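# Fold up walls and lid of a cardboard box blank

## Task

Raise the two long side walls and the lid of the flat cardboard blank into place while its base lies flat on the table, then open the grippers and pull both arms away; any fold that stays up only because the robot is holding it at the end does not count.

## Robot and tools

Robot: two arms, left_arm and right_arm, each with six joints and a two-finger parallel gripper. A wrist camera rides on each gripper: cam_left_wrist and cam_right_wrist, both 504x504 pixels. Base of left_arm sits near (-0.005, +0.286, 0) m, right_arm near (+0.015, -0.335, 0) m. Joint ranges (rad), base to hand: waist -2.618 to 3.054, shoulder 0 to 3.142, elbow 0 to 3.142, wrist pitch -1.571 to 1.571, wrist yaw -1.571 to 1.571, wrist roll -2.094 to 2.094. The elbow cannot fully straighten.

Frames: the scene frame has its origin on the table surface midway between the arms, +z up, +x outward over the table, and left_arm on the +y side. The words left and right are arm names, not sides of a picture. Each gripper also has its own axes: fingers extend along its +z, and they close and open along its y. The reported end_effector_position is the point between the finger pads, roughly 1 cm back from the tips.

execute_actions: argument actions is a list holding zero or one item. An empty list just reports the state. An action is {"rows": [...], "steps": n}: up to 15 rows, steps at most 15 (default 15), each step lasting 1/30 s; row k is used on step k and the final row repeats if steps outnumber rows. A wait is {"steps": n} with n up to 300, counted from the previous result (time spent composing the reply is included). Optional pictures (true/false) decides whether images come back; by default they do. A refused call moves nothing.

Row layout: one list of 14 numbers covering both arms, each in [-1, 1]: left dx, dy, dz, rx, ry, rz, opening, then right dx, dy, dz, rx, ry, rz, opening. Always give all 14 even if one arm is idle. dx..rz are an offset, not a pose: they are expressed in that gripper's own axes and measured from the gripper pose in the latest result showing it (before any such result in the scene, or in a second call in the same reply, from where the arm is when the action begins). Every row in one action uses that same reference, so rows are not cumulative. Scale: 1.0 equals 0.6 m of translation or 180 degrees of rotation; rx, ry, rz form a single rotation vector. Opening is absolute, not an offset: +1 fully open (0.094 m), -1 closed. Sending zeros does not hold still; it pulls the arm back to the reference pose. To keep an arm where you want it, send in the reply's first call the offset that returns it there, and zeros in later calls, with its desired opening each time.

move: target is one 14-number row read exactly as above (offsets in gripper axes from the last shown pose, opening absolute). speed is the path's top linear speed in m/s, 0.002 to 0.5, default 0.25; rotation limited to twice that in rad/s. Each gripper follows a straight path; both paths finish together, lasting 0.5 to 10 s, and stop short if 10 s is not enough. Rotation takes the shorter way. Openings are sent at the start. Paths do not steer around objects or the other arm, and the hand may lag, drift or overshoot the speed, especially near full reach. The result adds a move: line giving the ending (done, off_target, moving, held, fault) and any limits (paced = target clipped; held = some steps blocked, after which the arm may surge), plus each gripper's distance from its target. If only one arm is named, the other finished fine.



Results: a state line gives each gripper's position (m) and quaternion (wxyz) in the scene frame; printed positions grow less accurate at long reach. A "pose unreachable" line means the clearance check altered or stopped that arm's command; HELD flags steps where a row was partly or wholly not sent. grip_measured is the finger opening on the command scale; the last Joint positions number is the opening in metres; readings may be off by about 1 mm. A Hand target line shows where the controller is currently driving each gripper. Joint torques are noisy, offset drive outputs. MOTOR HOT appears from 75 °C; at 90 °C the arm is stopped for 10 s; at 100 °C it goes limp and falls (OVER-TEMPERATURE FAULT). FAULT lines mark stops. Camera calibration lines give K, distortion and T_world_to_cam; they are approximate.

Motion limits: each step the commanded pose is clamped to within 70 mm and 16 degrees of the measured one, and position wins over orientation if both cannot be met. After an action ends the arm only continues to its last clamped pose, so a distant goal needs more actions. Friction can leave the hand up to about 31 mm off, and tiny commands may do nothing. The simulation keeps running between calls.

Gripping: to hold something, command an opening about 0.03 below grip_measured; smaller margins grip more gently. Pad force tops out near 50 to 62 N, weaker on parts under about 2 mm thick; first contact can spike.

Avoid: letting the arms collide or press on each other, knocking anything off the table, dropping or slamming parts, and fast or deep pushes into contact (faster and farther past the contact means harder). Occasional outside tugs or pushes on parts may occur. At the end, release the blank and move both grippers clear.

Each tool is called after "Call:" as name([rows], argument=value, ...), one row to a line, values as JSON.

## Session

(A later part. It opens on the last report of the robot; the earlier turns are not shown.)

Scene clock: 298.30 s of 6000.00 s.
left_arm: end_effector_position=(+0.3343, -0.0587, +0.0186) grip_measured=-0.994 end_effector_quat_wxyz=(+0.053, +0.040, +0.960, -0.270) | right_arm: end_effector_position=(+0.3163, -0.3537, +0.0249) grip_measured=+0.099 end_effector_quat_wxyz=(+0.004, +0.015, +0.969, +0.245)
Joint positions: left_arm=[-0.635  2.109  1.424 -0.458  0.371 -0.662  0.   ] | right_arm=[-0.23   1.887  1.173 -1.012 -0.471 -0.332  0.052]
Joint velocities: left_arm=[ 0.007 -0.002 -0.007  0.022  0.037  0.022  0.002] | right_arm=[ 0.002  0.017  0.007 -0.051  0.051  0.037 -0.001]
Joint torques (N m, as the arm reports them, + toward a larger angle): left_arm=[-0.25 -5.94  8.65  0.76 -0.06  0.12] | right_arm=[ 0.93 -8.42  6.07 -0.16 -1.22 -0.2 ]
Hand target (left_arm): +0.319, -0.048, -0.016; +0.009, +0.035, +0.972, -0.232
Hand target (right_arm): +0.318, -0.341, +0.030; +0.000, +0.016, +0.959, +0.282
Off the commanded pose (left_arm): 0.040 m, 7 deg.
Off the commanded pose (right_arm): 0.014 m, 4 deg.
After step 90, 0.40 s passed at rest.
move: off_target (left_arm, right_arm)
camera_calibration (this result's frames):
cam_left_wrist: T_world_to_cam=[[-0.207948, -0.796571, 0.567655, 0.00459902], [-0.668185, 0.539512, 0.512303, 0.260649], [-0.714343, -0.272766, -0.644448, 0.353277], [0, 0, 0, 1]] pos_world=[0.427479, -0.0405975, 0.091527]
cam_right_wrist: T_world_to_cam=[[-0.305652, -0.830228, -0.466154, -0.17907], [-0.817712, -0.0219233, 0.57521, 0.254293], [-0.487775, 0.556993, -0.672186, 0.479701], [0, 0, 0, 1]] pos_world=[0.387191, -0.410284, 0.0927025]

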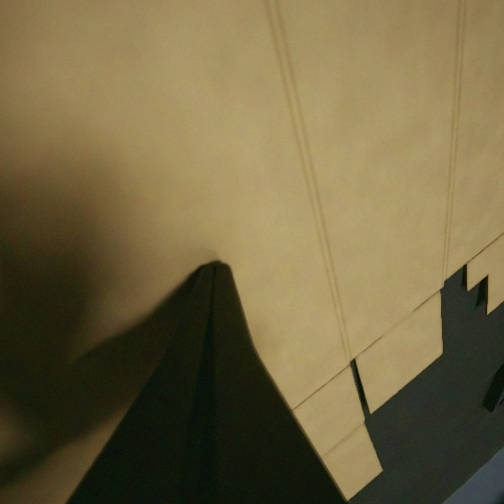

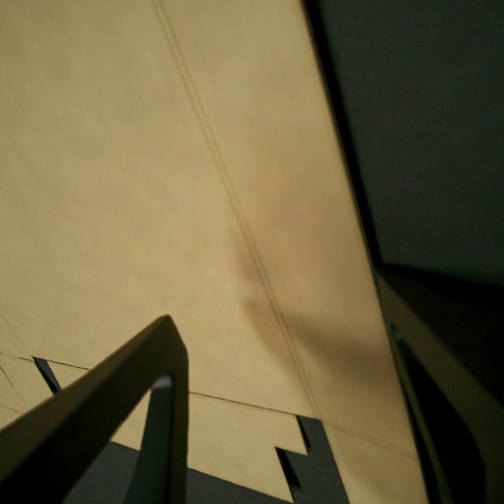

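Call:
move(target=[0.035,0.05,0.05,-0.025,0.03,-0.01,-1,0,0.005,0.036,0.105,0,-0.008,0.1], speed=0.04)

Call:
move(target=[0.035,0.05,0.05,-0.025,0.03,-0.01,-1,0,0.04,-0.055,0,0,0,0.1], speed=0.02)

Scene clock: 309.27 s of 6000.00 s.
left_arm: end_effector_position=(+0.3342, -0.0596, +0.0184) grip_measured=-0.994 end_effector_quat_wxyz=(+0.053, +0.043, +0.960, -0.273) | right_arm: end_effector_position=(+0.3202, -0.3493, +0.0131) grip_measured=+0.099 end_effector_quat_wxyz=(+0.006, +0.008, +0.997, +0.072)
Joint positions: left_arm=[-0.635  2.11   1.424 -0.455  0.376 -0.658  0.   ] | right_arm=[-0.035  1.801  1.095 -0.87  -0.144 -0.113  0.052]
Joint velocities: left_arm=[-0.017 -0.002 -0.002 -0.022  0.022 -0.037  0.001] | right_arm=[ 0.007 -0.012  0.007  0.037 -0.066 -0.007 -0.   ]
Joint torques (N m, as the arm reports them, + toward a larger angle): left_arm=[-0.12 -5.29  7.81  0.87 -0.08  0.12] | right_arm=[ 1.62 -9.87  3.22  0.7  -0.36  0.02]
Hand target (left_arm): +0.318, -0.046, -0.022; +0.006, +0.035, +0.972, -0.231
Hand target (right_arm): +0.317, -0.341, +0.008; +0.007, +0.004, +0.997, +0.081
Off the commanded pose (left_arm): 0.047 m, 7 deg.
Off the commanded pose (right_arm): 0.011 m, 1 deg.
After step 90, 3.60 s passed at rest.
move: off_target (left_arm, right_arm)
camera_calibration (this result's frames):
cam_left_wrist: T_world_to_cam=[[-0.212939, -0.792888, 0.570952, 0.0057892], [-0.665615, 0.545501, 0.5093, 0.260758], [-0.715272, -0.271584, -0.643916, 0.353183], [0, 0, 0, 1]] pos_world=[0.427418, -0.0417344, 0.0913106]
cam_right_wrist: T_world_to_cam=[[-0.295388, -0.943069, -0.152862, -0.226573], [-0.819967, 0.168141, 0.547158, 0.331831], [-0.490305, 0.286966, -0.822953, 0.37965], [0, 0, 0, 1]] pos_world=[0.391308, -0.378415, 0.0962356]

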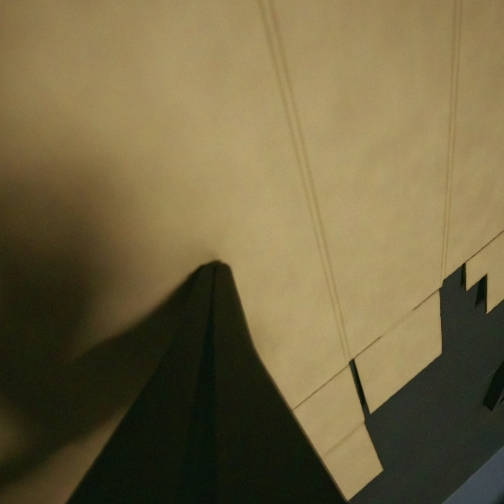

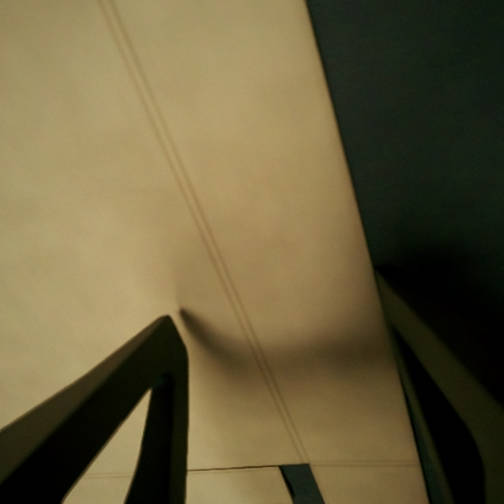

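Scene clock: 312.67 s of 6000.00 s.
left_arm: end_effector_position=(+0.3343, -0.0600, +0.0185) grip_measured=-0.994 end_effector_quat_wxyz=(+0.053, +0.045, +0.959, -0.274) | right_arm: end_effector_position=(+0.3133, -0.3416, +0.0379) grip_measured=+0.099 end_effector_quat_wxyz=(-0.008, +0.014, +0.998, +0.056)
Joint positions: left_arm=[-0.635  2.111  1.424 -0.453  0.379 -0.654  0.   ] | right_arm=[ 0.007  1.754  1.147 -0.989 -0.111 -0.061  0.052]
Joint velocities: left_arm=[-0.002 -0.012  0.007 -0.007 -0.007  0.066  0.001] | right_arm=[ 0.007 -0.002 -0.012  0.066  0.022 -0.037 -0.   ]
Joint torques (N m, as the arm reports them, + toward a larger angle): left_arm=[-0.15 -5.21  7.84  0.88 -0.06  0.14] | right_arm=[  1.74 -11.06   6.78   0.26  -0.5    0.01]
Hand target (left_arm): +0.318, -0.047, -0.022; +0.006, +0.038, +0.972, -0.233
Hand target (right_arm): +0.319, -0.331, +0.049; +0.006, +0.008, +0.997, +0.072
Off the commanded pose (left_arm): 0.048 m, 7 deg.
Off the commanded pose (right_arm): 0.017 m, 3 deg.
move: off_target (left_arm, right_arm)
camera_calibration (this result's frames):
cam_left_wrist: T_world_to_cam=[[-0.217427, -0.790524, 0.572535, 0.00702108], [-0.664252, 0.549627, 0.506636, 0.260798], [-0.715189, -0.270151, -0.644611, 0.353328], [0, 0, 0, 1]] pos_world=[0.427458, -0.0423392, 0.0916094]
cam_right_wrist: T_world_to_cam=[[-0.3082, -0.944423, -0.11436, -0.215456], [-0.801771, 0.193165, 0.565553, 0.313473], [-0.512031, 0.265994, -0.816745, 0.393929], [0, 0, 0, 1]] pos_world=[0.386634, -0.368816, 0.119814]

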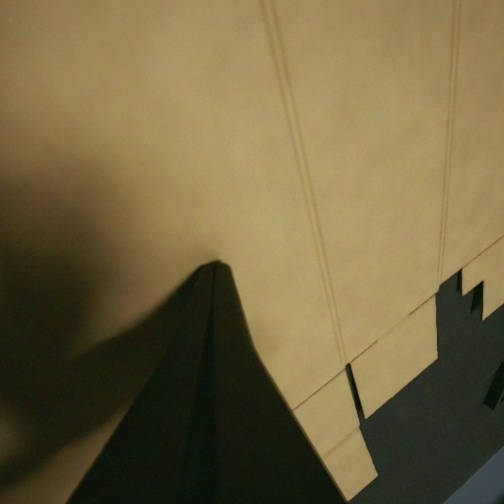

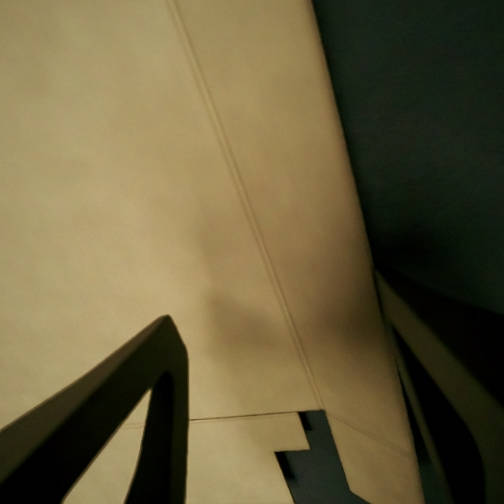

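Call:
move(target=[0.035,0.05,0.05,-0.025,0.03,-0.015,-1,-0.005,0.022,0.03,-0.02,0,0,-0.25], speed=0.02)

Scene clock: 319.83 s of 6000.00 s.
left_arm: end_effector_position=(+0.3347, -0.0600, +0.0187) grip_measured=-0.994 end_effector_quat_wxyz=(+0.054, +0.045, +0.959, -0.275) | right_arm: end_effector_position=(+0.3206, -0.3453, +0.0355) grip_measured=-0.248 end_effector_quat_wxyz=(+0.004, +0.017, +0.999, +0.046)
Joint positions: left_arm=[-0.634  2.111  1.424 -0.452  0.38  -0.653  0.   ] | right_arm=[ 0.007  1.761  1.147 -0.956 -0.093 -0.053  0.035]
Joint velocities: left_arm=[ 0.002 -0.012 -0.012  0.022 -0.051 -0.066 -0.   ] | right_arm=[-0.017 -0.037  0.007 -0.081 -0.051 -0.007  0.001]
Joint torques (N m, as the arm reports them, + toward a larger angle): left_arm=[-0.16 -5.16  7.89  0.89 -0.05  0.01] | right_arm=[ 1.46 -7.07  3.46  0.68 -1.09 -0.01]
Hand target (left_arm): +0.318, -0.047, -0.022; +0.005, +0.033, +0.972, -0.235
Hand target (right_arm): +0.316, -0.327, +0.023; -0.009, +0.015, +0.996, +0.086
Off the commanded pose (left_arm): 0.048 m, 8 deg.
Off the commanded pose (right_arm): 0.024 m, 5 deg.
After step 90, 0.67 s passed at rest.
move: off_target (left_arm, right_arm)
camera_calibration (this result's frames):
cam_left_wrist: T_world_to_cam=[[-0.217719, -0.789851, 0.573353, 0.00715457], [-0.664662, 0.550163, 0.505515, 0.261137], [-0.714719, -0.271025, -0.644765, 0.353489], [0, 0, 0, 1]] pos_world=[0.427771, -0.0422124, 0.0918069]
cam_right_wrist: T_world_to_cam=[[-0.312253, -0.944399, -0.102999, -0.216035], [-0.813417, 0.209775, 0.542538, 0.331679], [-0.490766, 0.253191, -0.833693, 0.385995], [0, 0, 0, 1]] pos_world=[0.391769, -0.371332, 0.119601]

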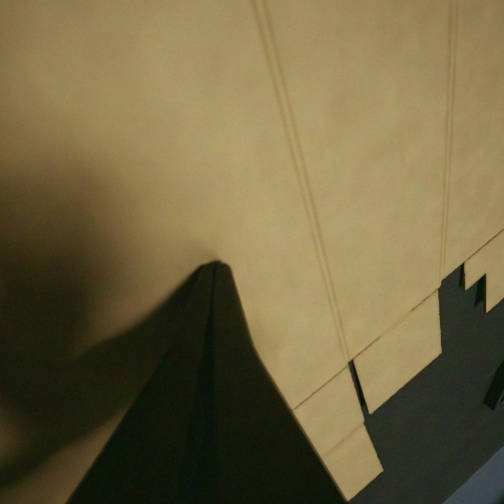

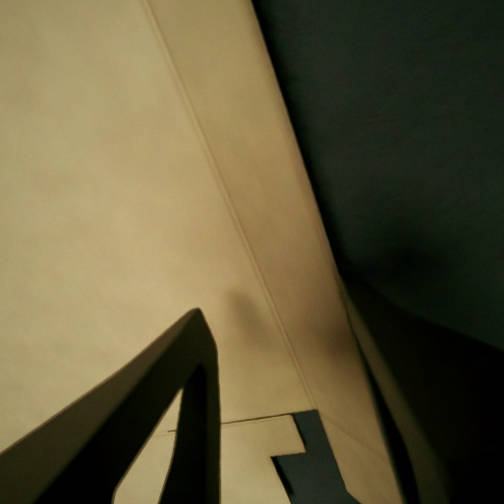

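Call:
move(target=[0.035,0.05,0.05,-0.025,0.03,-0.015,-1,0.005,0.05,0.01,-0.04,0,0,-0.25], speed=0.02)

Scene clock: 326.33 s of 6000.00 s.
left_arm: end_effector_position=(+0.3345, -0.0607, +0.0184) grip_measured=-0.994 end_effector_quat_wxyz=(+0.053, +0.046, +0.958, -0.276) | right_arm: end_effector_position=(+0.3219, -0.3324, +0.0368) grip_measured=-0.248 end_effector_quat_wxyz=(+0.006, +0.023, +0.997, +0.078)
Joint positions: left_arm=[-0.634  2.113  1.424 -0.449  0.384 -0.653  0.   ] | right_arm=[ 0.014  1.761  1.147 -0.954 -0.157 -0.034  0.035]
Joint velocities: left_arm=[-0.002 -0.002 -0.007  0.051  0.022 -0.066 -0.001] | right_arm=[ 0.022 -0.032 -0.007 -0.037  0.007 -0.051 -0.001]
Joint torques (N m, as the arm reports them, + toward a larger angle): left_arm=[-0.13 -5.25  7.93  0.87 -0.08  0.01] | right_arm=[ 2.08 -9.45  3.62  0.62 -0.89 -0.03]
Hand target (left_arm): +0.318, -0.048, -0.022; +0.005, +0.033, +0.971, -0.235
Hand target (right_arm): +0.318, -0.315, +0.033; +0.003, +0.016, +0.994, +0.108
Off the commanded pose (left_arm): 0.047 m, 8 deg.
Off the commanded pose (right_arm): 0.019 m, 4 deg.
move: off_target (left_arm, right_arm)
camera_calibration (this result's frames):
cam_left_wrist: T_world_to_cam=[[-0.218277, -0.787336, 0.57659, 0.0070103], [-0.662963, 0.553203, 0.504426, 0.261265], [-0.716125, -0.272153, -0.642727, 0.353339], [0, 0, 0, 1]] pos_world=[0.427774, -0.0428507, 0.0912695]
cam_right_wrist: T_world_to_cam=[[-0.323209, -0.931925, -0.164476, -0.193415], [-0.813473, 0.184799, 0.551462, 0.320697], [-0.483526, 0.312034, -0.817824, 0.401184], [0, 0, 0, 1]] pos_world=[0.392348, -0.364696, 0.119433]

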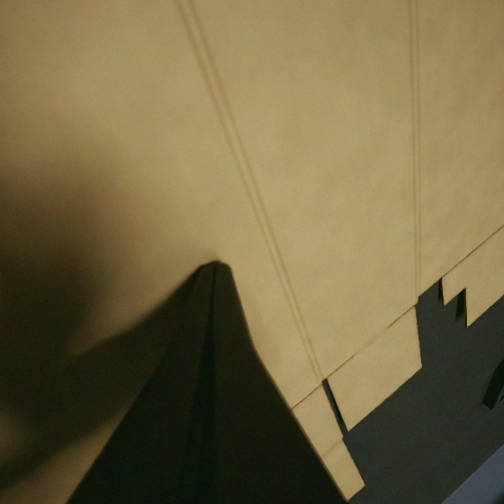

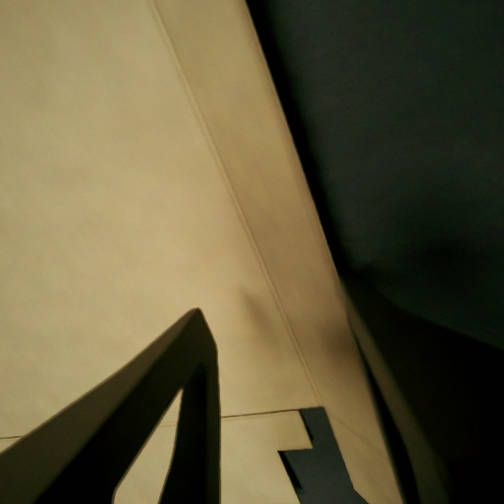

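Call:
move(target=[0.035,0.05,0.05,-0.025,0.03,-0.015,-1,0.005,0.055,-0.09,0,0,0,-0.25], speed=0.03)

Scene clock: 332.60 s of 6000.00 s.
left_arm: end_effector_position=(+0.3348, -0.0614, +0.0184) grip_measured=-0.994 end_effector_quat_wxyz=(+0.052, +0.046, +0.958, -0.279) | right_arm: end_effector_position=(+0.3152, -0.3188, +0.0847) grip_measured=-0.248 end_effector_quat_wxyz=(-0.006, +0.028, +0.998, +0.064)
Joint positions: left_arm=[-0.633  2.114  1.424 -0.445  0.39  -0.653  0.   ] | right_arm=[ 0.074  1.701  1.277 -1.158 -0.128  0.035  0.035]
Joint velocities: left_arm=[-0.012  0.002  0.002  0.066 -0.066 -0.007 -0.   ] | right_arm=[-0.007 -0.007  0.002 -0.051  0.037  0.037  0.   ]
Joint torques (N m, as the arm reports them, + toward a larger angle): left_arm=[-0.21 -5.26  7.98  0.86 -0.09  0.01] | right_arm=[  1.68 -10.49   6.99   0.3   -0.46  -0.02]
Hand target (left_arm): +0.318, -0.048, -0.022; +0.005, +0.033, +0.971, -0.237
Hand target (right_arm): +0.318, -0.309, +0.095; +0.006, +0.023, +0.997, +0.078
Off the commanded pose (left_arm): 0.048 m, 8 deg.
Off the commanded pose (right_arm): 0.016 m, 2 deg.
After step 90, 0.80 s passed at rest.
move: off_target (left_arm, right_arm)
camera_calibration (this result's frames):
cam_left_wrist: T_world_to_cam=[[-0.218467, -0.783876, 0.581215, 0.00674499], [-0.661564, 0.556809, 0.502292, 0.261565], [-0.71736, -0.274777, -0.640228, 0.353545], [0, 0, 0, 1]] pos_world=[0.428134, -0.0432084, 0.0910474]
cam_right_wrist: T_world_to_cam=[[-0.334315, -0.933486, -0.129755, -0.174974], [-0.797937, 0.207089, 0.566049, 0.287348], [-0.501528, 0.292775, -0.814096, 0.432055], [0, 0, 0, 1]] pos_world=[0.387477, -0.349337, 0.166377]

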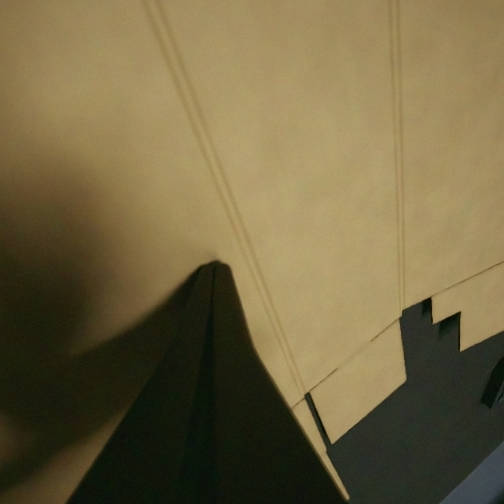

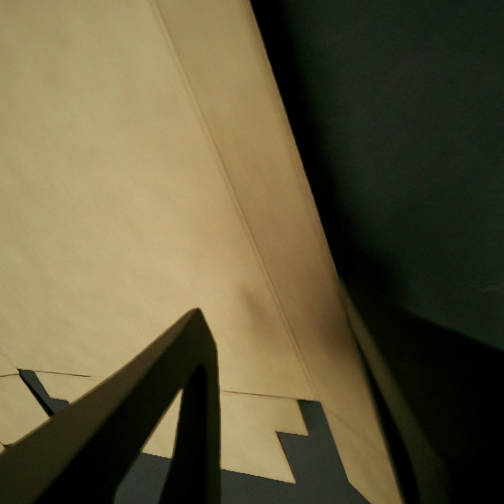

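Call:
move(target=[0.035,0.05,0.05,-0.025,0.03,-0.015,-1,0,0.095,-0.13,-0.02,0,-0.015,-0.25], speed=0.05)

Scene clock: 345.13 s of 6000.00 s.
left_arm: end_effector_position=(+0.3348, -0.0622, +0.0182) grip_measured=-0.994 end_effector_quat_wxyz=(+0.052, +0.046, +0.957, -0.281) | right_arm: end_effector_position=(+0.3174, -0.2789, +0.1634) grip_measured=-0.248 end_effector_quat_wxyz=(-0.006, +0.006, +0.996, +0.087)
Joint positions: left_arm=[-0.633  2.116  1.424 -0.441  0.395 -0.653  0.   ] | right_arm=[ 0.179  1.701  1.586 -1.451 -0.175  0.097  0.035]
Joint velocities: left_arm=[ 0.012  0.007 -0.002  0.051 -0.037 -0.022  0.   ] | right_arm=[ 0.007 -0.002 -0.002 -0.007 -0.022 -0.037 -0.001]
Joint torques (N m, as the arm reports them, + toward a larger angle): left_arm=[-0.2  -5.25  8.02  0.87 -0.08  0.02] | right_arm=[ 1.24 -9.05  7.07  0.31 -0.27  0.01]
Hand target (left_arm): +0.318, -0.049, -0.023; +0.004, +0.034, +0.970, -0.240
Hand target (right_arm): +0.317, -0.273, +0.169; -0.003, +0.005, +0.995, +0.095
Off the commanded pose (left_arm): 0.047 m, 8 deg.
Off the commanded pose (right_arm): 0.009 m, 1 deg.
After step 90, 7.30 s passed at rest.
move: off_target (left_arm)
camera_calibration (this result's frames):
cam_left_wrist: T_world_to_cam=[[-0.219076, -0.780749, 0.585181, 0.00658141], [-0.659977, 0.560308, 0.500486, 0.261851], [-0.718635, -0.276561, -0.638026, 0.353492], [0, 0, 0, 1]] pos_world=[0.428289, -0.0438164, 0.0906332]
cam_right_wrist: T_world_to_cam=[[-0.292693, -0.940023, -0.17518, -0.134424], [-0.808341, 0.145377, 0.570482, 0.221579], [-0.510799, 0.308582, -0.80241, 0.490946], [0, 0, 0, 1]] pos_world=[0.390541, -0.310072, 0.243984]

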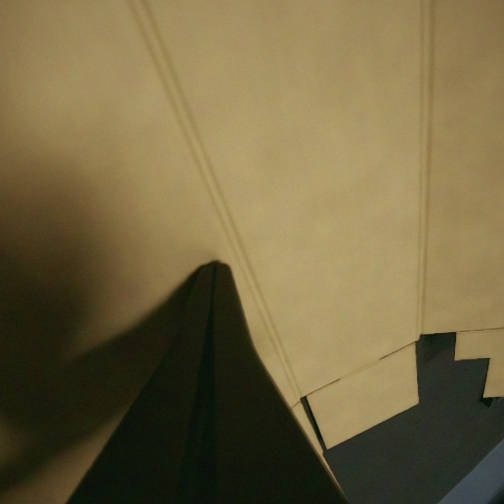

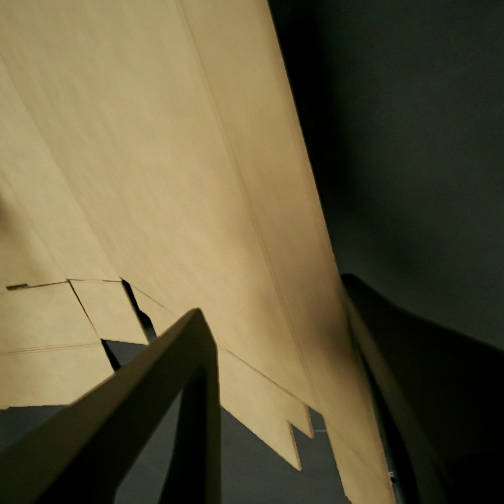

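Call:
move(target=[0.035,0.05,0.05,-0.025,0.03,-0.015,-1,0,0.14,-0.065,0,-0.06,0,-0.25], speed=0.07)

Scene clock: 349.73 s of 6000.00 s.
left_arm: end_effector_position=(+0.3348, -0.0630, +0.0182) grip_measured=-0.994 end_effector_quat_wxyz=(+0.051, +0.047, +0.956, -0.284) | right_arm: end_effector_position=(+0.3137, -0.2075, +0.2046) grip_measured=-0.248 end_effector_quat_wxyz=(+0.066, +0.016, +0.995, +0.078)
Joint positions: left_arm=[-0.632  2.118  1.424 -0.437  0.401 -0.653  0.   ] | right_arm=[ 0.445  1.636  1.672 -1.426 -0.099  0.391  0.035]
Joint velocities: left_arm=[ 0.007  0.012 -0.007  0.007  0.007 -0.081  0.001] | right_arm=[ 0.002 -0.017 -0.007 -0.007  0.081 -0.007  0.   ]
Joint torques (N m, as the arm reports them, + toward a larger angle): left_arm=[-0.23 -5.24  8.08  0.86 -0.09  0.02] | right_arm=[ 1.14 -9.99  7.34  0.91 -0.1  -0.01]
Hand target (left_arm): +0.319, -0.050, -0.023; +0.003, +0.035, +0.970, -0.242
Hand target (right_arm): +0.317, -0.204, +0.217; +0.090, +0.015, +0.992, +0.087
Off the commanded pose (left_arm): 0.048 m, 8 deg.
Off the commanded pose (right_arm): 0.014 m, 3 deg.
move: off_target (left_arm, right_arm)
camera_calibration (this result's frames):
cam_left_wrist: T_world_to_cam=[[-0.219569, -0.776959, 0.59002, 0.00626059], [-0.658157, 0.564393, 0.498287, 0.262005], [-0.720152, -0.278918, -0.635284, 0.353644], [0, 0, 0, 1]] pos_world=[0.428492, -0.0443721, 0.0904168]
cam_right_wrist: T_world_to_cam=[[-0.29686, -0.933748, -0.199974, -0.0534271], [-0.874978, 0.182099, 0.448613, 0.238199], [-0.382476, 0.308148, -0.871066, 0.473875], [0, 0, 0, 1]] pos_world=[0.373804, -0.239287, 0.295233]

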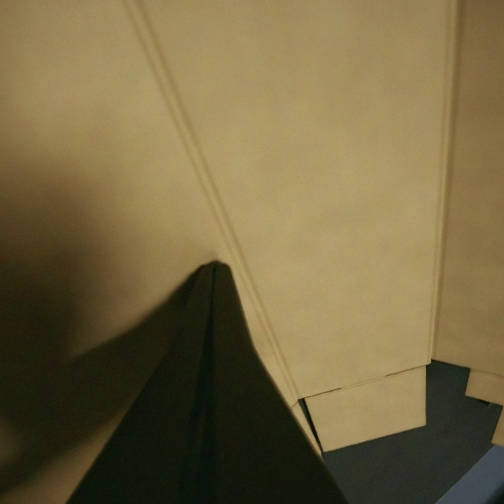

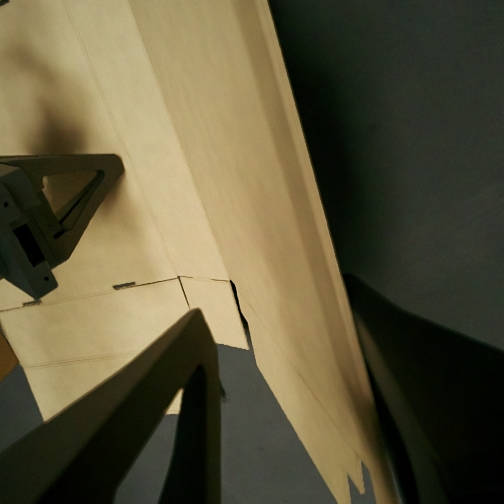

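Call:
move(target=[0.035,0.115,-0.005,-0.025,0.03,-0.015,-1,0,0.157,-0.05,0,-0.03,-0.01,-0.25], speed=0.06)

Scene clock: 356.80 s of 6000.00 s.
left_arm: end_effector_position=(+0.3436, -0.0385, +0.0184) grip_measured=-0.994 end_effector_quat_wxyz=(+0.046, +0.062, +0.949, -0.307) | right_arm: end_effector_position=(+0.3093, -0.1230, +0.2487) grip_measured=-0.248 end_effector_quat_wxyz=(+0.117, +0.003, +0.990, +0.078)
Joint positions: left_arm=[-0.553  2.1    1.378 -0.425  0.482 -0.556  0.   ] | right_arm=[ 0.724  1.752  1.971 -1.508  0.012  0.633  0.035]
Joint velocities: left_arm=[-0.002 -0.002 -0.012  0.051  0.022 -0.022 -0.   ] | right_arm=[ 0.007  0.017  0.017 -0.022 -0.037  0.022 -0.001]
Joint torques (N m, as the arm reports them, + toward a larger angle): left_arm=[ 1.36 -9.38  3.06  0.54 -0.45  0.25] | right_arm=[ 1.23 -7.88  7.17  0.88 -0.03 -0.01]
Hand target (left_arm): +0.322, -0.004, -0.016; +0.001, +0.037, +0.969, -0.246
Hand target (right_arm): +0.310, -0.119, +0.249; +0.116, +0.004, +0.990, +0.077
Off the commanded pose (left_arm): 0.056 m, 10 deg.
Off the commanded pose (right_arm): 0.005 m, 0 deg.
After step 90, 2.13 s passed at rest.
move: off_target (left_arm)
camera_calibration (this result's frames):
cam_left_wrist: T_world_to_cam=[[-0.245494, -0.741507, 0.62442, 0.0367471], [-0.637557, 0.608722, 0.472206, 0.248966], [-0.730242, -0.28218, -0.622191, 0.369963], [0, 0, 0, 1]] pos_world=[0.437914, -0.0199069, 0.0896786]
cam_right_wrist: T_world_to_cam=[[-0.257535, -0.939524, -0.225766, 0.026511], [-0.919916, 0.166897, 0.354824, 0.234482], [-0.295686, 0.299065, -0.907265, 0.465575], [0, 0, 0, 1]] pos_world=[0.360195, -0.153464, 0.345186]

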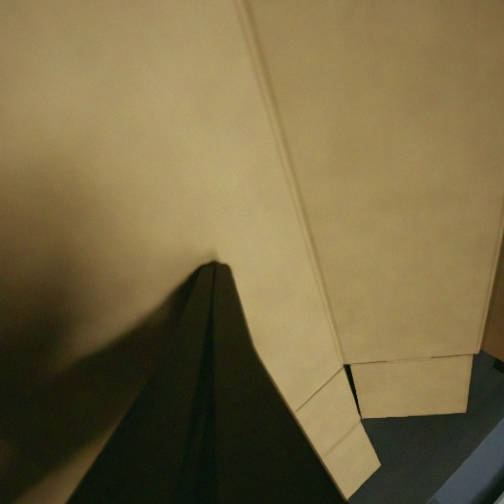

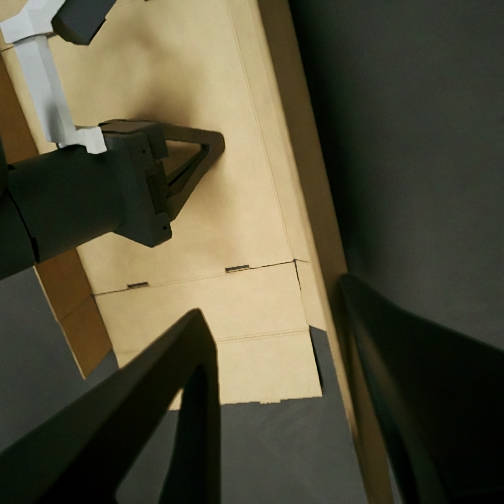

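Call:
move(target=[0.035,0.047,0.037,-0.025,0.02,-0.02,-1,0.006,0.148,0.022,-0.06,0,0,-0.25], speed=0.07)

Scene clock: 363.07 s of 6000.00 s.
left_arm: end_effector_position=(+0.3441, -0.0393, +0.0195) grip_measured=-0.994 end_effector_quat_wxyz=(+0.045, +0.056, +0.948, -0.309) | right_arm: end_effector_position=(+0.3031, -0.0436, +0.2461) grip_measured=-0.248 end_effector_quat_wxyz=(+0.111, -0.006, +0.981, +0.158)
Joint positions: left_arm=[-0.553  2.099  1.378 -0.421  0.485 -0.572  0.   ] | right_arm=[ 0.853  1.834  2.025 -1.381 -0.077  0.761  0.035]
Joint velocities: left_arm=[-0.002  0.007 -0.002  0.051 -0.022 -0.066  0.   ] | right_arm=[-0.002  0.007  0.022  0.007  0.095  0.051 -0.001]
Joint torques (N m, as the arm reports them, + toward a larger angle): left_arm=[-0.48 -7.09  5.39  1.05 -0.29 -0.01] | right_arm=[ 1.22 -9.09  7.33  1.35 -0.19 -0.04]
Hand target (left_arm): +0.327, -0.026, -0.016; +0.010, +0.041, +0.963, -0.268
Hand target (right_arm): +0.306, -0.033, +0.249; +0.116, -0.008, +0.978, +0.171
Off the commanded pose (left_arm): 0.043 m, 7 deg.
Off the commanded pose (right_arm): 0.012 m, 2 deg.
After step 90, 1.53 s passed at rest.
move: off_target (left_arm, right_arm)
camera_calibration (this result's frames):
cam_left_wrist: T_world_to_cam=[[-0.232775, -0.740484, 0.630475, 0.031061], [-0.641546, 0.604138, 0.472689, 0.250444], [-0.730913, -0.294449, -0.615683, 0.370388], [0, 0, 0, 1]] pos_world=[0.438624, -0.0192425, 0.0900764]
cam_right_wrist: T_world_to_cam=[[-0.225193, -0.901858, -0.368702, 0.125968], [-0.921829, 0.0746912, 0.380331, 0.206759], [-0.315466, 0.425528, -0.848179, 0.434601], [0, 0, 0, 1]] pos_world=[0.356065, -0.0867729, 0.336427]

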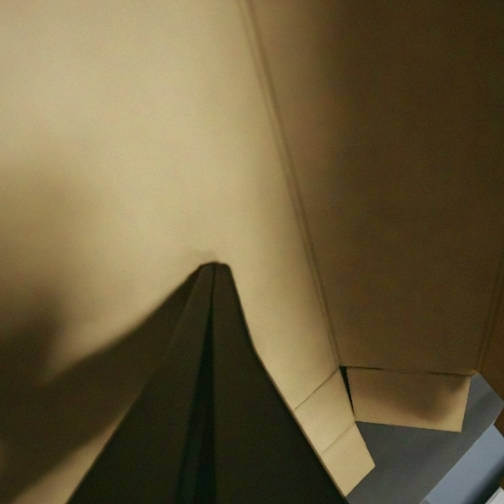

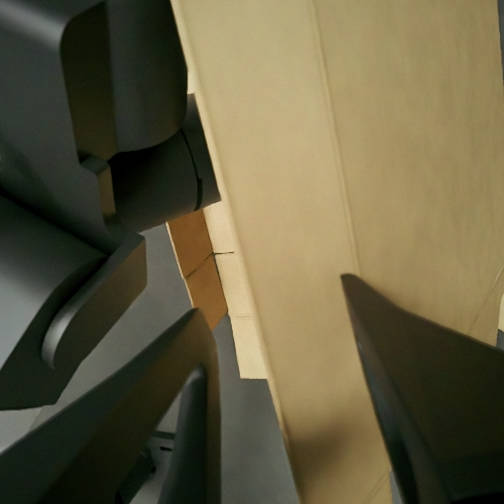

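Call:
move(target=[0,0.142,-0.367,0,0,0,-1,0.008,0.045,0.047,-0.04,0,0,-0.25], speed=0.1)

Scene clock: 376.80 s of 6000.00 s.
left_arm: end_effector_position=(+0.3429, +0.1581, +0.1362) grip_measured=-0.994 end_effector_quat_wxyz=(+0.035, +0.050, +0.951, -0.304) | right_arm: end_effector_position=(+0.3094, -0.0102, +0.2222) grip_measured=-0.248 end_effector_quat_wxyz=(+0.108, -0.011, +0.972, +0.209)
Joint positions: left_arm=[-0.054  1.816  1.495 -1.147  0.615 -0.009  0.   ] | right_arm=[ 0.871  1.834  1.887 -1.17  -0.148  0.789  0.035]
Joint velocities: left_arm=[ 0.002 -0.012 -0.007 -0.022 -0.022 -0.022 -0.001] | right_arm=[ 0.012 -0.007 -0.007  0.007 -0.037 -0.007 -0.001]
Joint torques (N m, as the arm reports them, + toward a larger angle): left_arm=[ 0.32 -9.37 10.43  0.57  0.23  0.14] | right_arm=[  1.16 -13.36   4.91   1.41  -0.22  -0.06]
Hand target (left_arm): +0.345, +0.159, +0.149; +0.048, +0.055, +0.949, -0.308
Hand target (right_arm): +0.303, -0.009, +0.227; +0.110, -0.013, +0.970, +0.219
Off the commanded pose (left_arm): 0.011 m, 1 deg.
Off the commanded pose (right_arm): 0.008 m, 1 deg.
After step 90, 7.77 s passed at rest.
move: off_target (left_arm)
camera_calibration (this result's frames):
cam_left_wrist: T_world_to_cam=[[-0.215901, -0.749236, 0.626125, 0.0996001], [-0.633795, 0.595333, 0.493844, 0.0711313], [-0.742758, -0.290213, -0.603395, 0.501243], [0, 0, 0, 1]] pos_world=[0.438889, 0.177745, 0.204958]
cam_right_wrist: T_world_to_cam=[[-0.207665, -0.863505, -0.459603, 0.163827], [-0.921579, 0.0151742, 0.387893, 0.216806], [-0.327973, 0.504113, -0.798939, 0.395786], [0, 0, 0, 1]] pos_world=[0.363632, -0.0613456, 0.307407]

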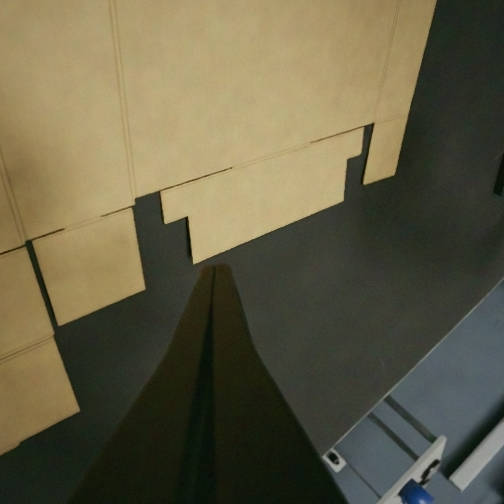

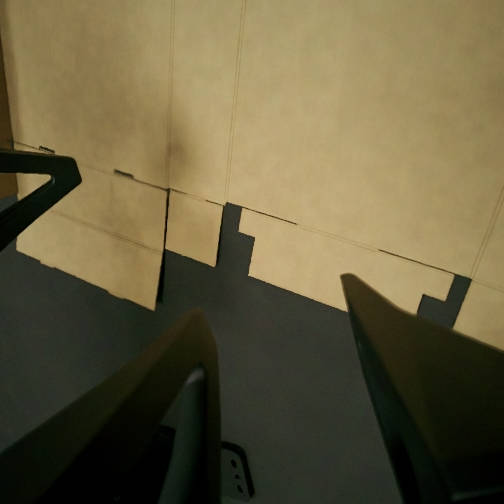

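Call:
move(target=[-0.15,0.298,-0.14,-0.19,0.055,0.07,0.3,0.035,-0.687,-0.058,0.013,0.066,0.02,-1], speed=0.3)

Scene clock: 398.93 s of 6000.00 s.
left_arm: end_effector_position=(+0.4523, +0.3400, +0.1157) grip_measured=+0.297 end_effector_quat_wxyz=(+0.016, +0.163, +0.987, -0.001) | right_arm: end_effector_position=(+0.3124, -0.3961, +0.0764) grip_measured=-0.994 end_effector_quat_wxyz=(-0.006, +0.003, +0.980, +0.197)
Joint positions: left_arm=[ 0.149  2.369  2.384 -1.555  0.01   0.447  0.061] | right_arm=[-0.31   1.851  1.373 -1.267 -0.359 -0.43   0.   ]
Joint velocities: left_arm=[-0.002 -0.007  0.002 -0.081 -0.022 -0.022 -0.001] | right_arm=[-0.007 -0.012 -0.007 -0.066 -0.007 -0.007  0.001]
Joint torques (N m, as the arm reports them, + toward a larger angle): left_arm=[  0.33 -10.42   9.97   0.39  -0.09   0.1 ] | right_arm=[ 0.25 -9.34  6.78 -0.05 -0.25 -0.21]
Hand target (left_arm): +0.452, +0.344, +0.112; +0.008, +0.164, +0.986, +0.002
Hand target (right_arm): +0.315, -0.399, +0.079; -0.006, -0.001, +0.981, +0.194
Off the commanded pose (left_arm): 0.008 m, 2 deg.
Off the commanded pose (right_arm): 0.007 m, 1 deg.
joint sent to its limit (left arm) — the command would take joint 4 (wrist pitch) past its lower limit, so that joint was sent only as far as its limit.
After step 90, 17.03 s passed at rest.
move: done
camera_calibration (this result's frames):
cam_left_wrist: T_world_to_cam=[[-0.413028, -0.907733, 0.0736816, 0.479279], [-0.576221, 0.323122, 0.750707, 0.0790977], [-0.70525, 0.267606, -0.656513, 0.422454], [0, 0, 0, 1]] pos_world=[0.541469, 0.296448, 0.182653]
cam_right_wrist: T_world_to_cam=[[-0.288418, -0.879533, -0.378467, -0.22308], [-0.809074, 0.012477, 0.587575, 0.230494], [-0.512069, 0.475674, -0.715206, 0.514742], [0, 0, 0, 1]] pos_world=[0.38573, -0.443931, 0.148285]

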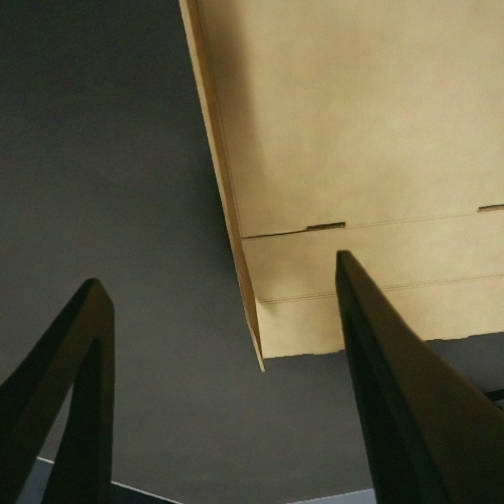

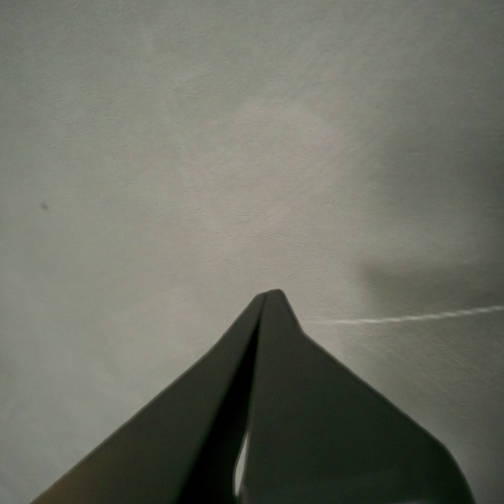

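Call:
move(target=[0,-0.013,0.135,0,0,0,0.3,0,0,0,0,0,0,-1], speed=0.15)

Call:
move(target=[0,0,0,0,0,0,-1,0,0,0,0,0,0,-1])

Call:
move(target=[0.072,-0.465,-0.005,0,0,-0.104,-1,0,0,0,0,0,0,-1], speed=0.1)

Scene clock: 407.53 s of 6000.00 s.
left_arm: end_effector_position=(+0.4541, +0.3368, +0.0320) grip_measured=+0.297 end_effector_quat_wxyz=(+0.011, +0.162, +0.987, -0.002) | right_arm: end_effector_position=(+0.3122, -0.3960, +0.0765) grip_measured=-0.994 end_effector_quat_wxyz=(-0.006, +0.002, +0.980, +0.197)
Joint positions: left_arm=[ 0.142  2.352  2.02  -1.218  0.009  0.439  0.061] | right_arm=[-0.31   1.851  1.373 -1.268 -0.359 -0.432  0.   ]
Joint velocities: left_arm=[-0.002 -0.007  0.007 -0.007  0.022 -0.066 -0.   ] | right_arm=[-0.002 -0.002 -0.002 -0.007 -0.022 -0.007 -0.001]
Joint torques (N m, as the arm reports them, + toward a larger angle): left_arm=[ -0.64 -13.62   5.47   0.61  -0.06  -0.09] | right_arm=[  0.53 -10.2    5.32   0.07  -0.3   -0.06]
Hand target (left_arm): +0.452, +0.333, +0.035; +0.016, +0.163, +0.987, -0.001
Hand target (right_arm): +0.312, -0.396, +0.076; -0.006, +0.003, +0.980, +0.197
Off the commanded pose (left_arm): 0.006 m, 1 deg.
Off the commanded pose (right_arm): 0.000 m, 0 deg.
After step 90, 4.40 s passed at rest.
move: done
camera_calibration (this result's frames):
cam_left_wrist: T_world_to_cam=[[-0.41152, -0.908036, 0.0782423, 0.482589], [-0.568623, 0.32289, 0.756578, 0.140384], [-0.712263, 0.266856, -0.649206, 0.372795], [0, 0, 0, 1]] pos_world=[0.543949, 0.293397, 0.0980504]
cam_right_wrist: T_world_to_cam=[[-0.286624, -0.879959, -0.378838, -0.223741], [-0.809, 0.0104895, 0.587715, 0.229447], [-0.513192, 0.474933, -0.714894, 0.514634], [0, 0, 0, 1]] pos_world=[0.385599, -0.443706, 0.148297]

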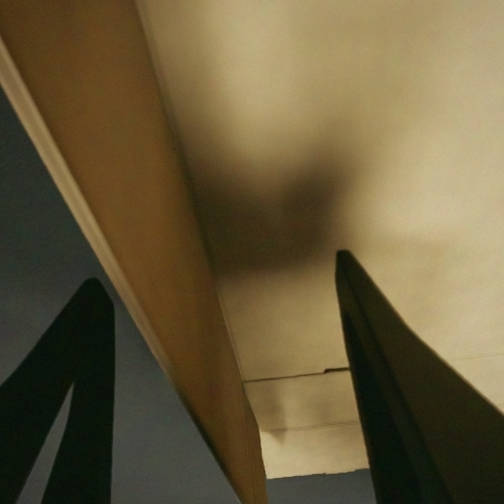

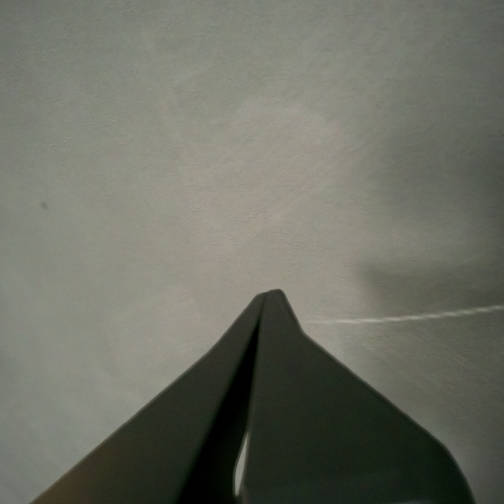

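Scene clock: 408.03 s of 6000.00 s.
left_arm: end_effector_position=(+0.4540, +0.3369, +0.0320) grip_measured=-0.980 end_effector_quat_wxyz=(+0.011, +0.162, +0.987, -0.001) | right_arm: end_effector_position=(+0.3122, -0.3960, +0.0765) grip_measured=-0.994 end_effector_quat_wxyz=(-0.006, +0.002, +0.980, +0.197)
Joint positions: left_arm=[ 0.142  2.352  2.02  -1.218  0.009  0.439  0.001] | right_arm=[-0.31   1.851  1.373 -1.268 -0.359 -0.432  0.   ]
Joint velocities: left_arm=[ 0.012  0.002 -0.007 -0.066  0.007  0.007  0.001] | right_arm=[-0.002  0.002  0.007 -0.037 -0.154  0.037 -0.001]
Joint torques (N m, as the arm reports them, + toward a larger angle): left_arm=[  0.08 -12.11   8.01   0.49  -0.06  -0.02] | right_arm=[  0.52 -10.2    5.4    0.07  -0.31  -0.08]
Hand target (left_arm): +0.454, +0.337, +0.032; +0.011, +0.162, +0.987, -0.002
Hand target (right_arm): +0.312, -0.396, +0.076; -0.006, +0.002, +0.980, +0.197
Off the commanded pose (left_arm): 0.000 m, 0 deg.
Off the commanded pose (right_arm): 0.000 m, 0 deg.
move: done
camera_calibration (this result's frames):
cam_left_wrist: T_world_to_cam=[[-0.411509, -0.908069, 0.0779159, 0.482662], [-0.568593, 0.322599, 0.756724, 0.140439], [-0.712294, 0.267097, -0.649074, 0.372701], [0, 0, 0, 1]] pos_world=[0.543945, 0.293438, 0.0980294]
cam_right_wrist: T_world_to_cam=[[-0.286624, -0.879959, -0.378838, -0.223741], [-0.809, 0.0104895, 0.587715, 0.229447], [-0.513192, 0.474933, -0.714894, 0.514634], [0, 0, 0, 1]] pos_world=[0.385599, -0.443706, 0.148297]

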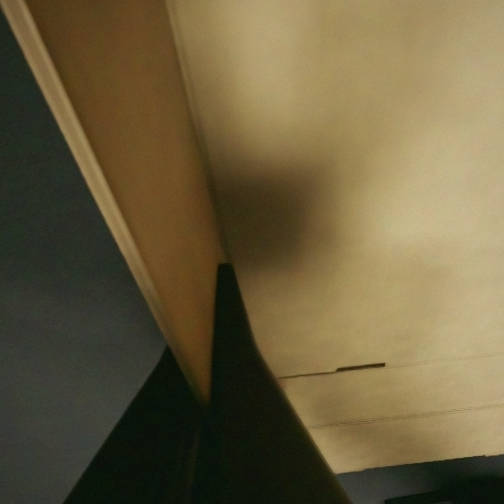

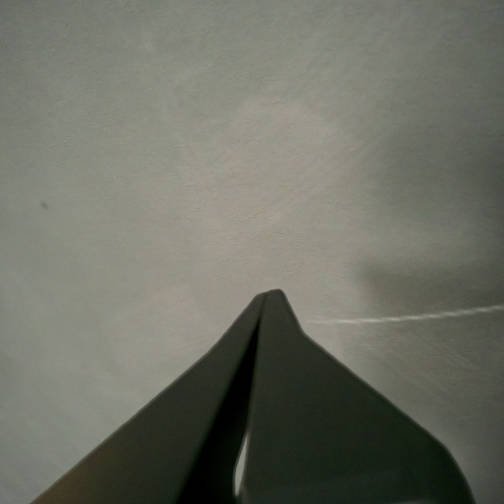

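Scene clock: 411.30 s of 6000.00 s.
left_arm: end_effector_position=(+0.3235, +0.0856, +0.0327) grip_measured=-0.980 end_effector_quat_wxyz=(+0.006, +0.005, +1.000, -0.007) | right_arm: end_effector_position=(+0.3122, -0.3960, +0.0765) grip_measured=-0.994 end_effector_quat_wxyz=(-0.006, +0.002, +0.980, +0.197)
Joint positions: left_arm=[-0.516  2.038  1.514 -1.03   0.006 -0.535  0.001] | right_arm=[-0.31   1.851  1.373 -1.268 -0.359 -0.432  0.   ]
Joint velocities: left_arm=[-0.007 -0.002 -0.012 -0.022  0.007 -0.051  0.002] | right_arm=[ 0.002 -0.002  0.002 -0.007 -0.081 -0.022  0.   ]
Joint torques (N m, as the arm reports them, + toward a larger angle): left_arm=[ -0.12 -11.11   5.49   0.59  -0.17  -0.1 ] | right_arm=[  0.53 -10.18   5.38   0.08  -0.28  -0.09]
Hand target (left_arm): +0.319, +0.087, +0.033; +0.008, -0.000, +1.000, -0.006
Hand target (right_arm): +0.312, -0.396, +0.076; -0.006, +0.002, +0.980, +0.197
Off the commanded pose (left_arm): 0.001 m, 1 deg.
Off the commanded pose (right_arm): 0.000 m, 0 deg.
move: done
camera_calibration (this result's frames):
cam_left_wrist: T_world_to_cam=[[-0.108224, -0.989702, 0.0936891, 0.109089], [-0.632065, 0.141244, 0.761934, 0.182626], [-0.767321, 0.0232417, -0.640842, 0.385757], [0, 0, 0, 1]] pos_world=[0.423237, 0.0732052, 0.0978395]
cam_right_wrist: T_world_to_cam=[[-0.286624, -0.879959, -0.378838, -0.223741], [-0.809, 0.0104895, 0.587715, 0.229447], [-0.513192, 0.474933, -0.714894, 0.514634], [0, 0, 0, 1]] pos_world=[0.385599, -0.443706, 0.148297]

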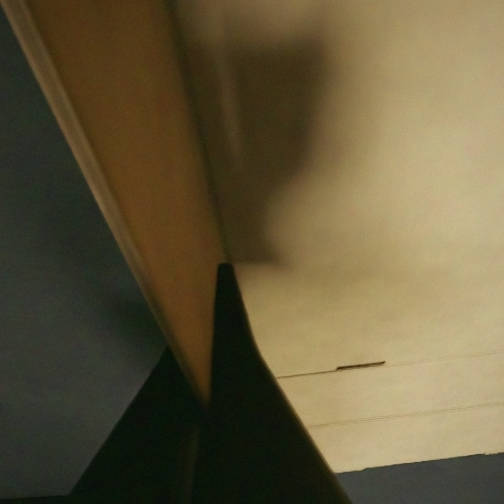

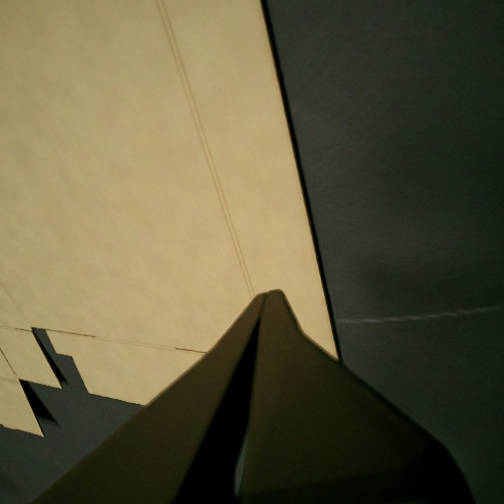

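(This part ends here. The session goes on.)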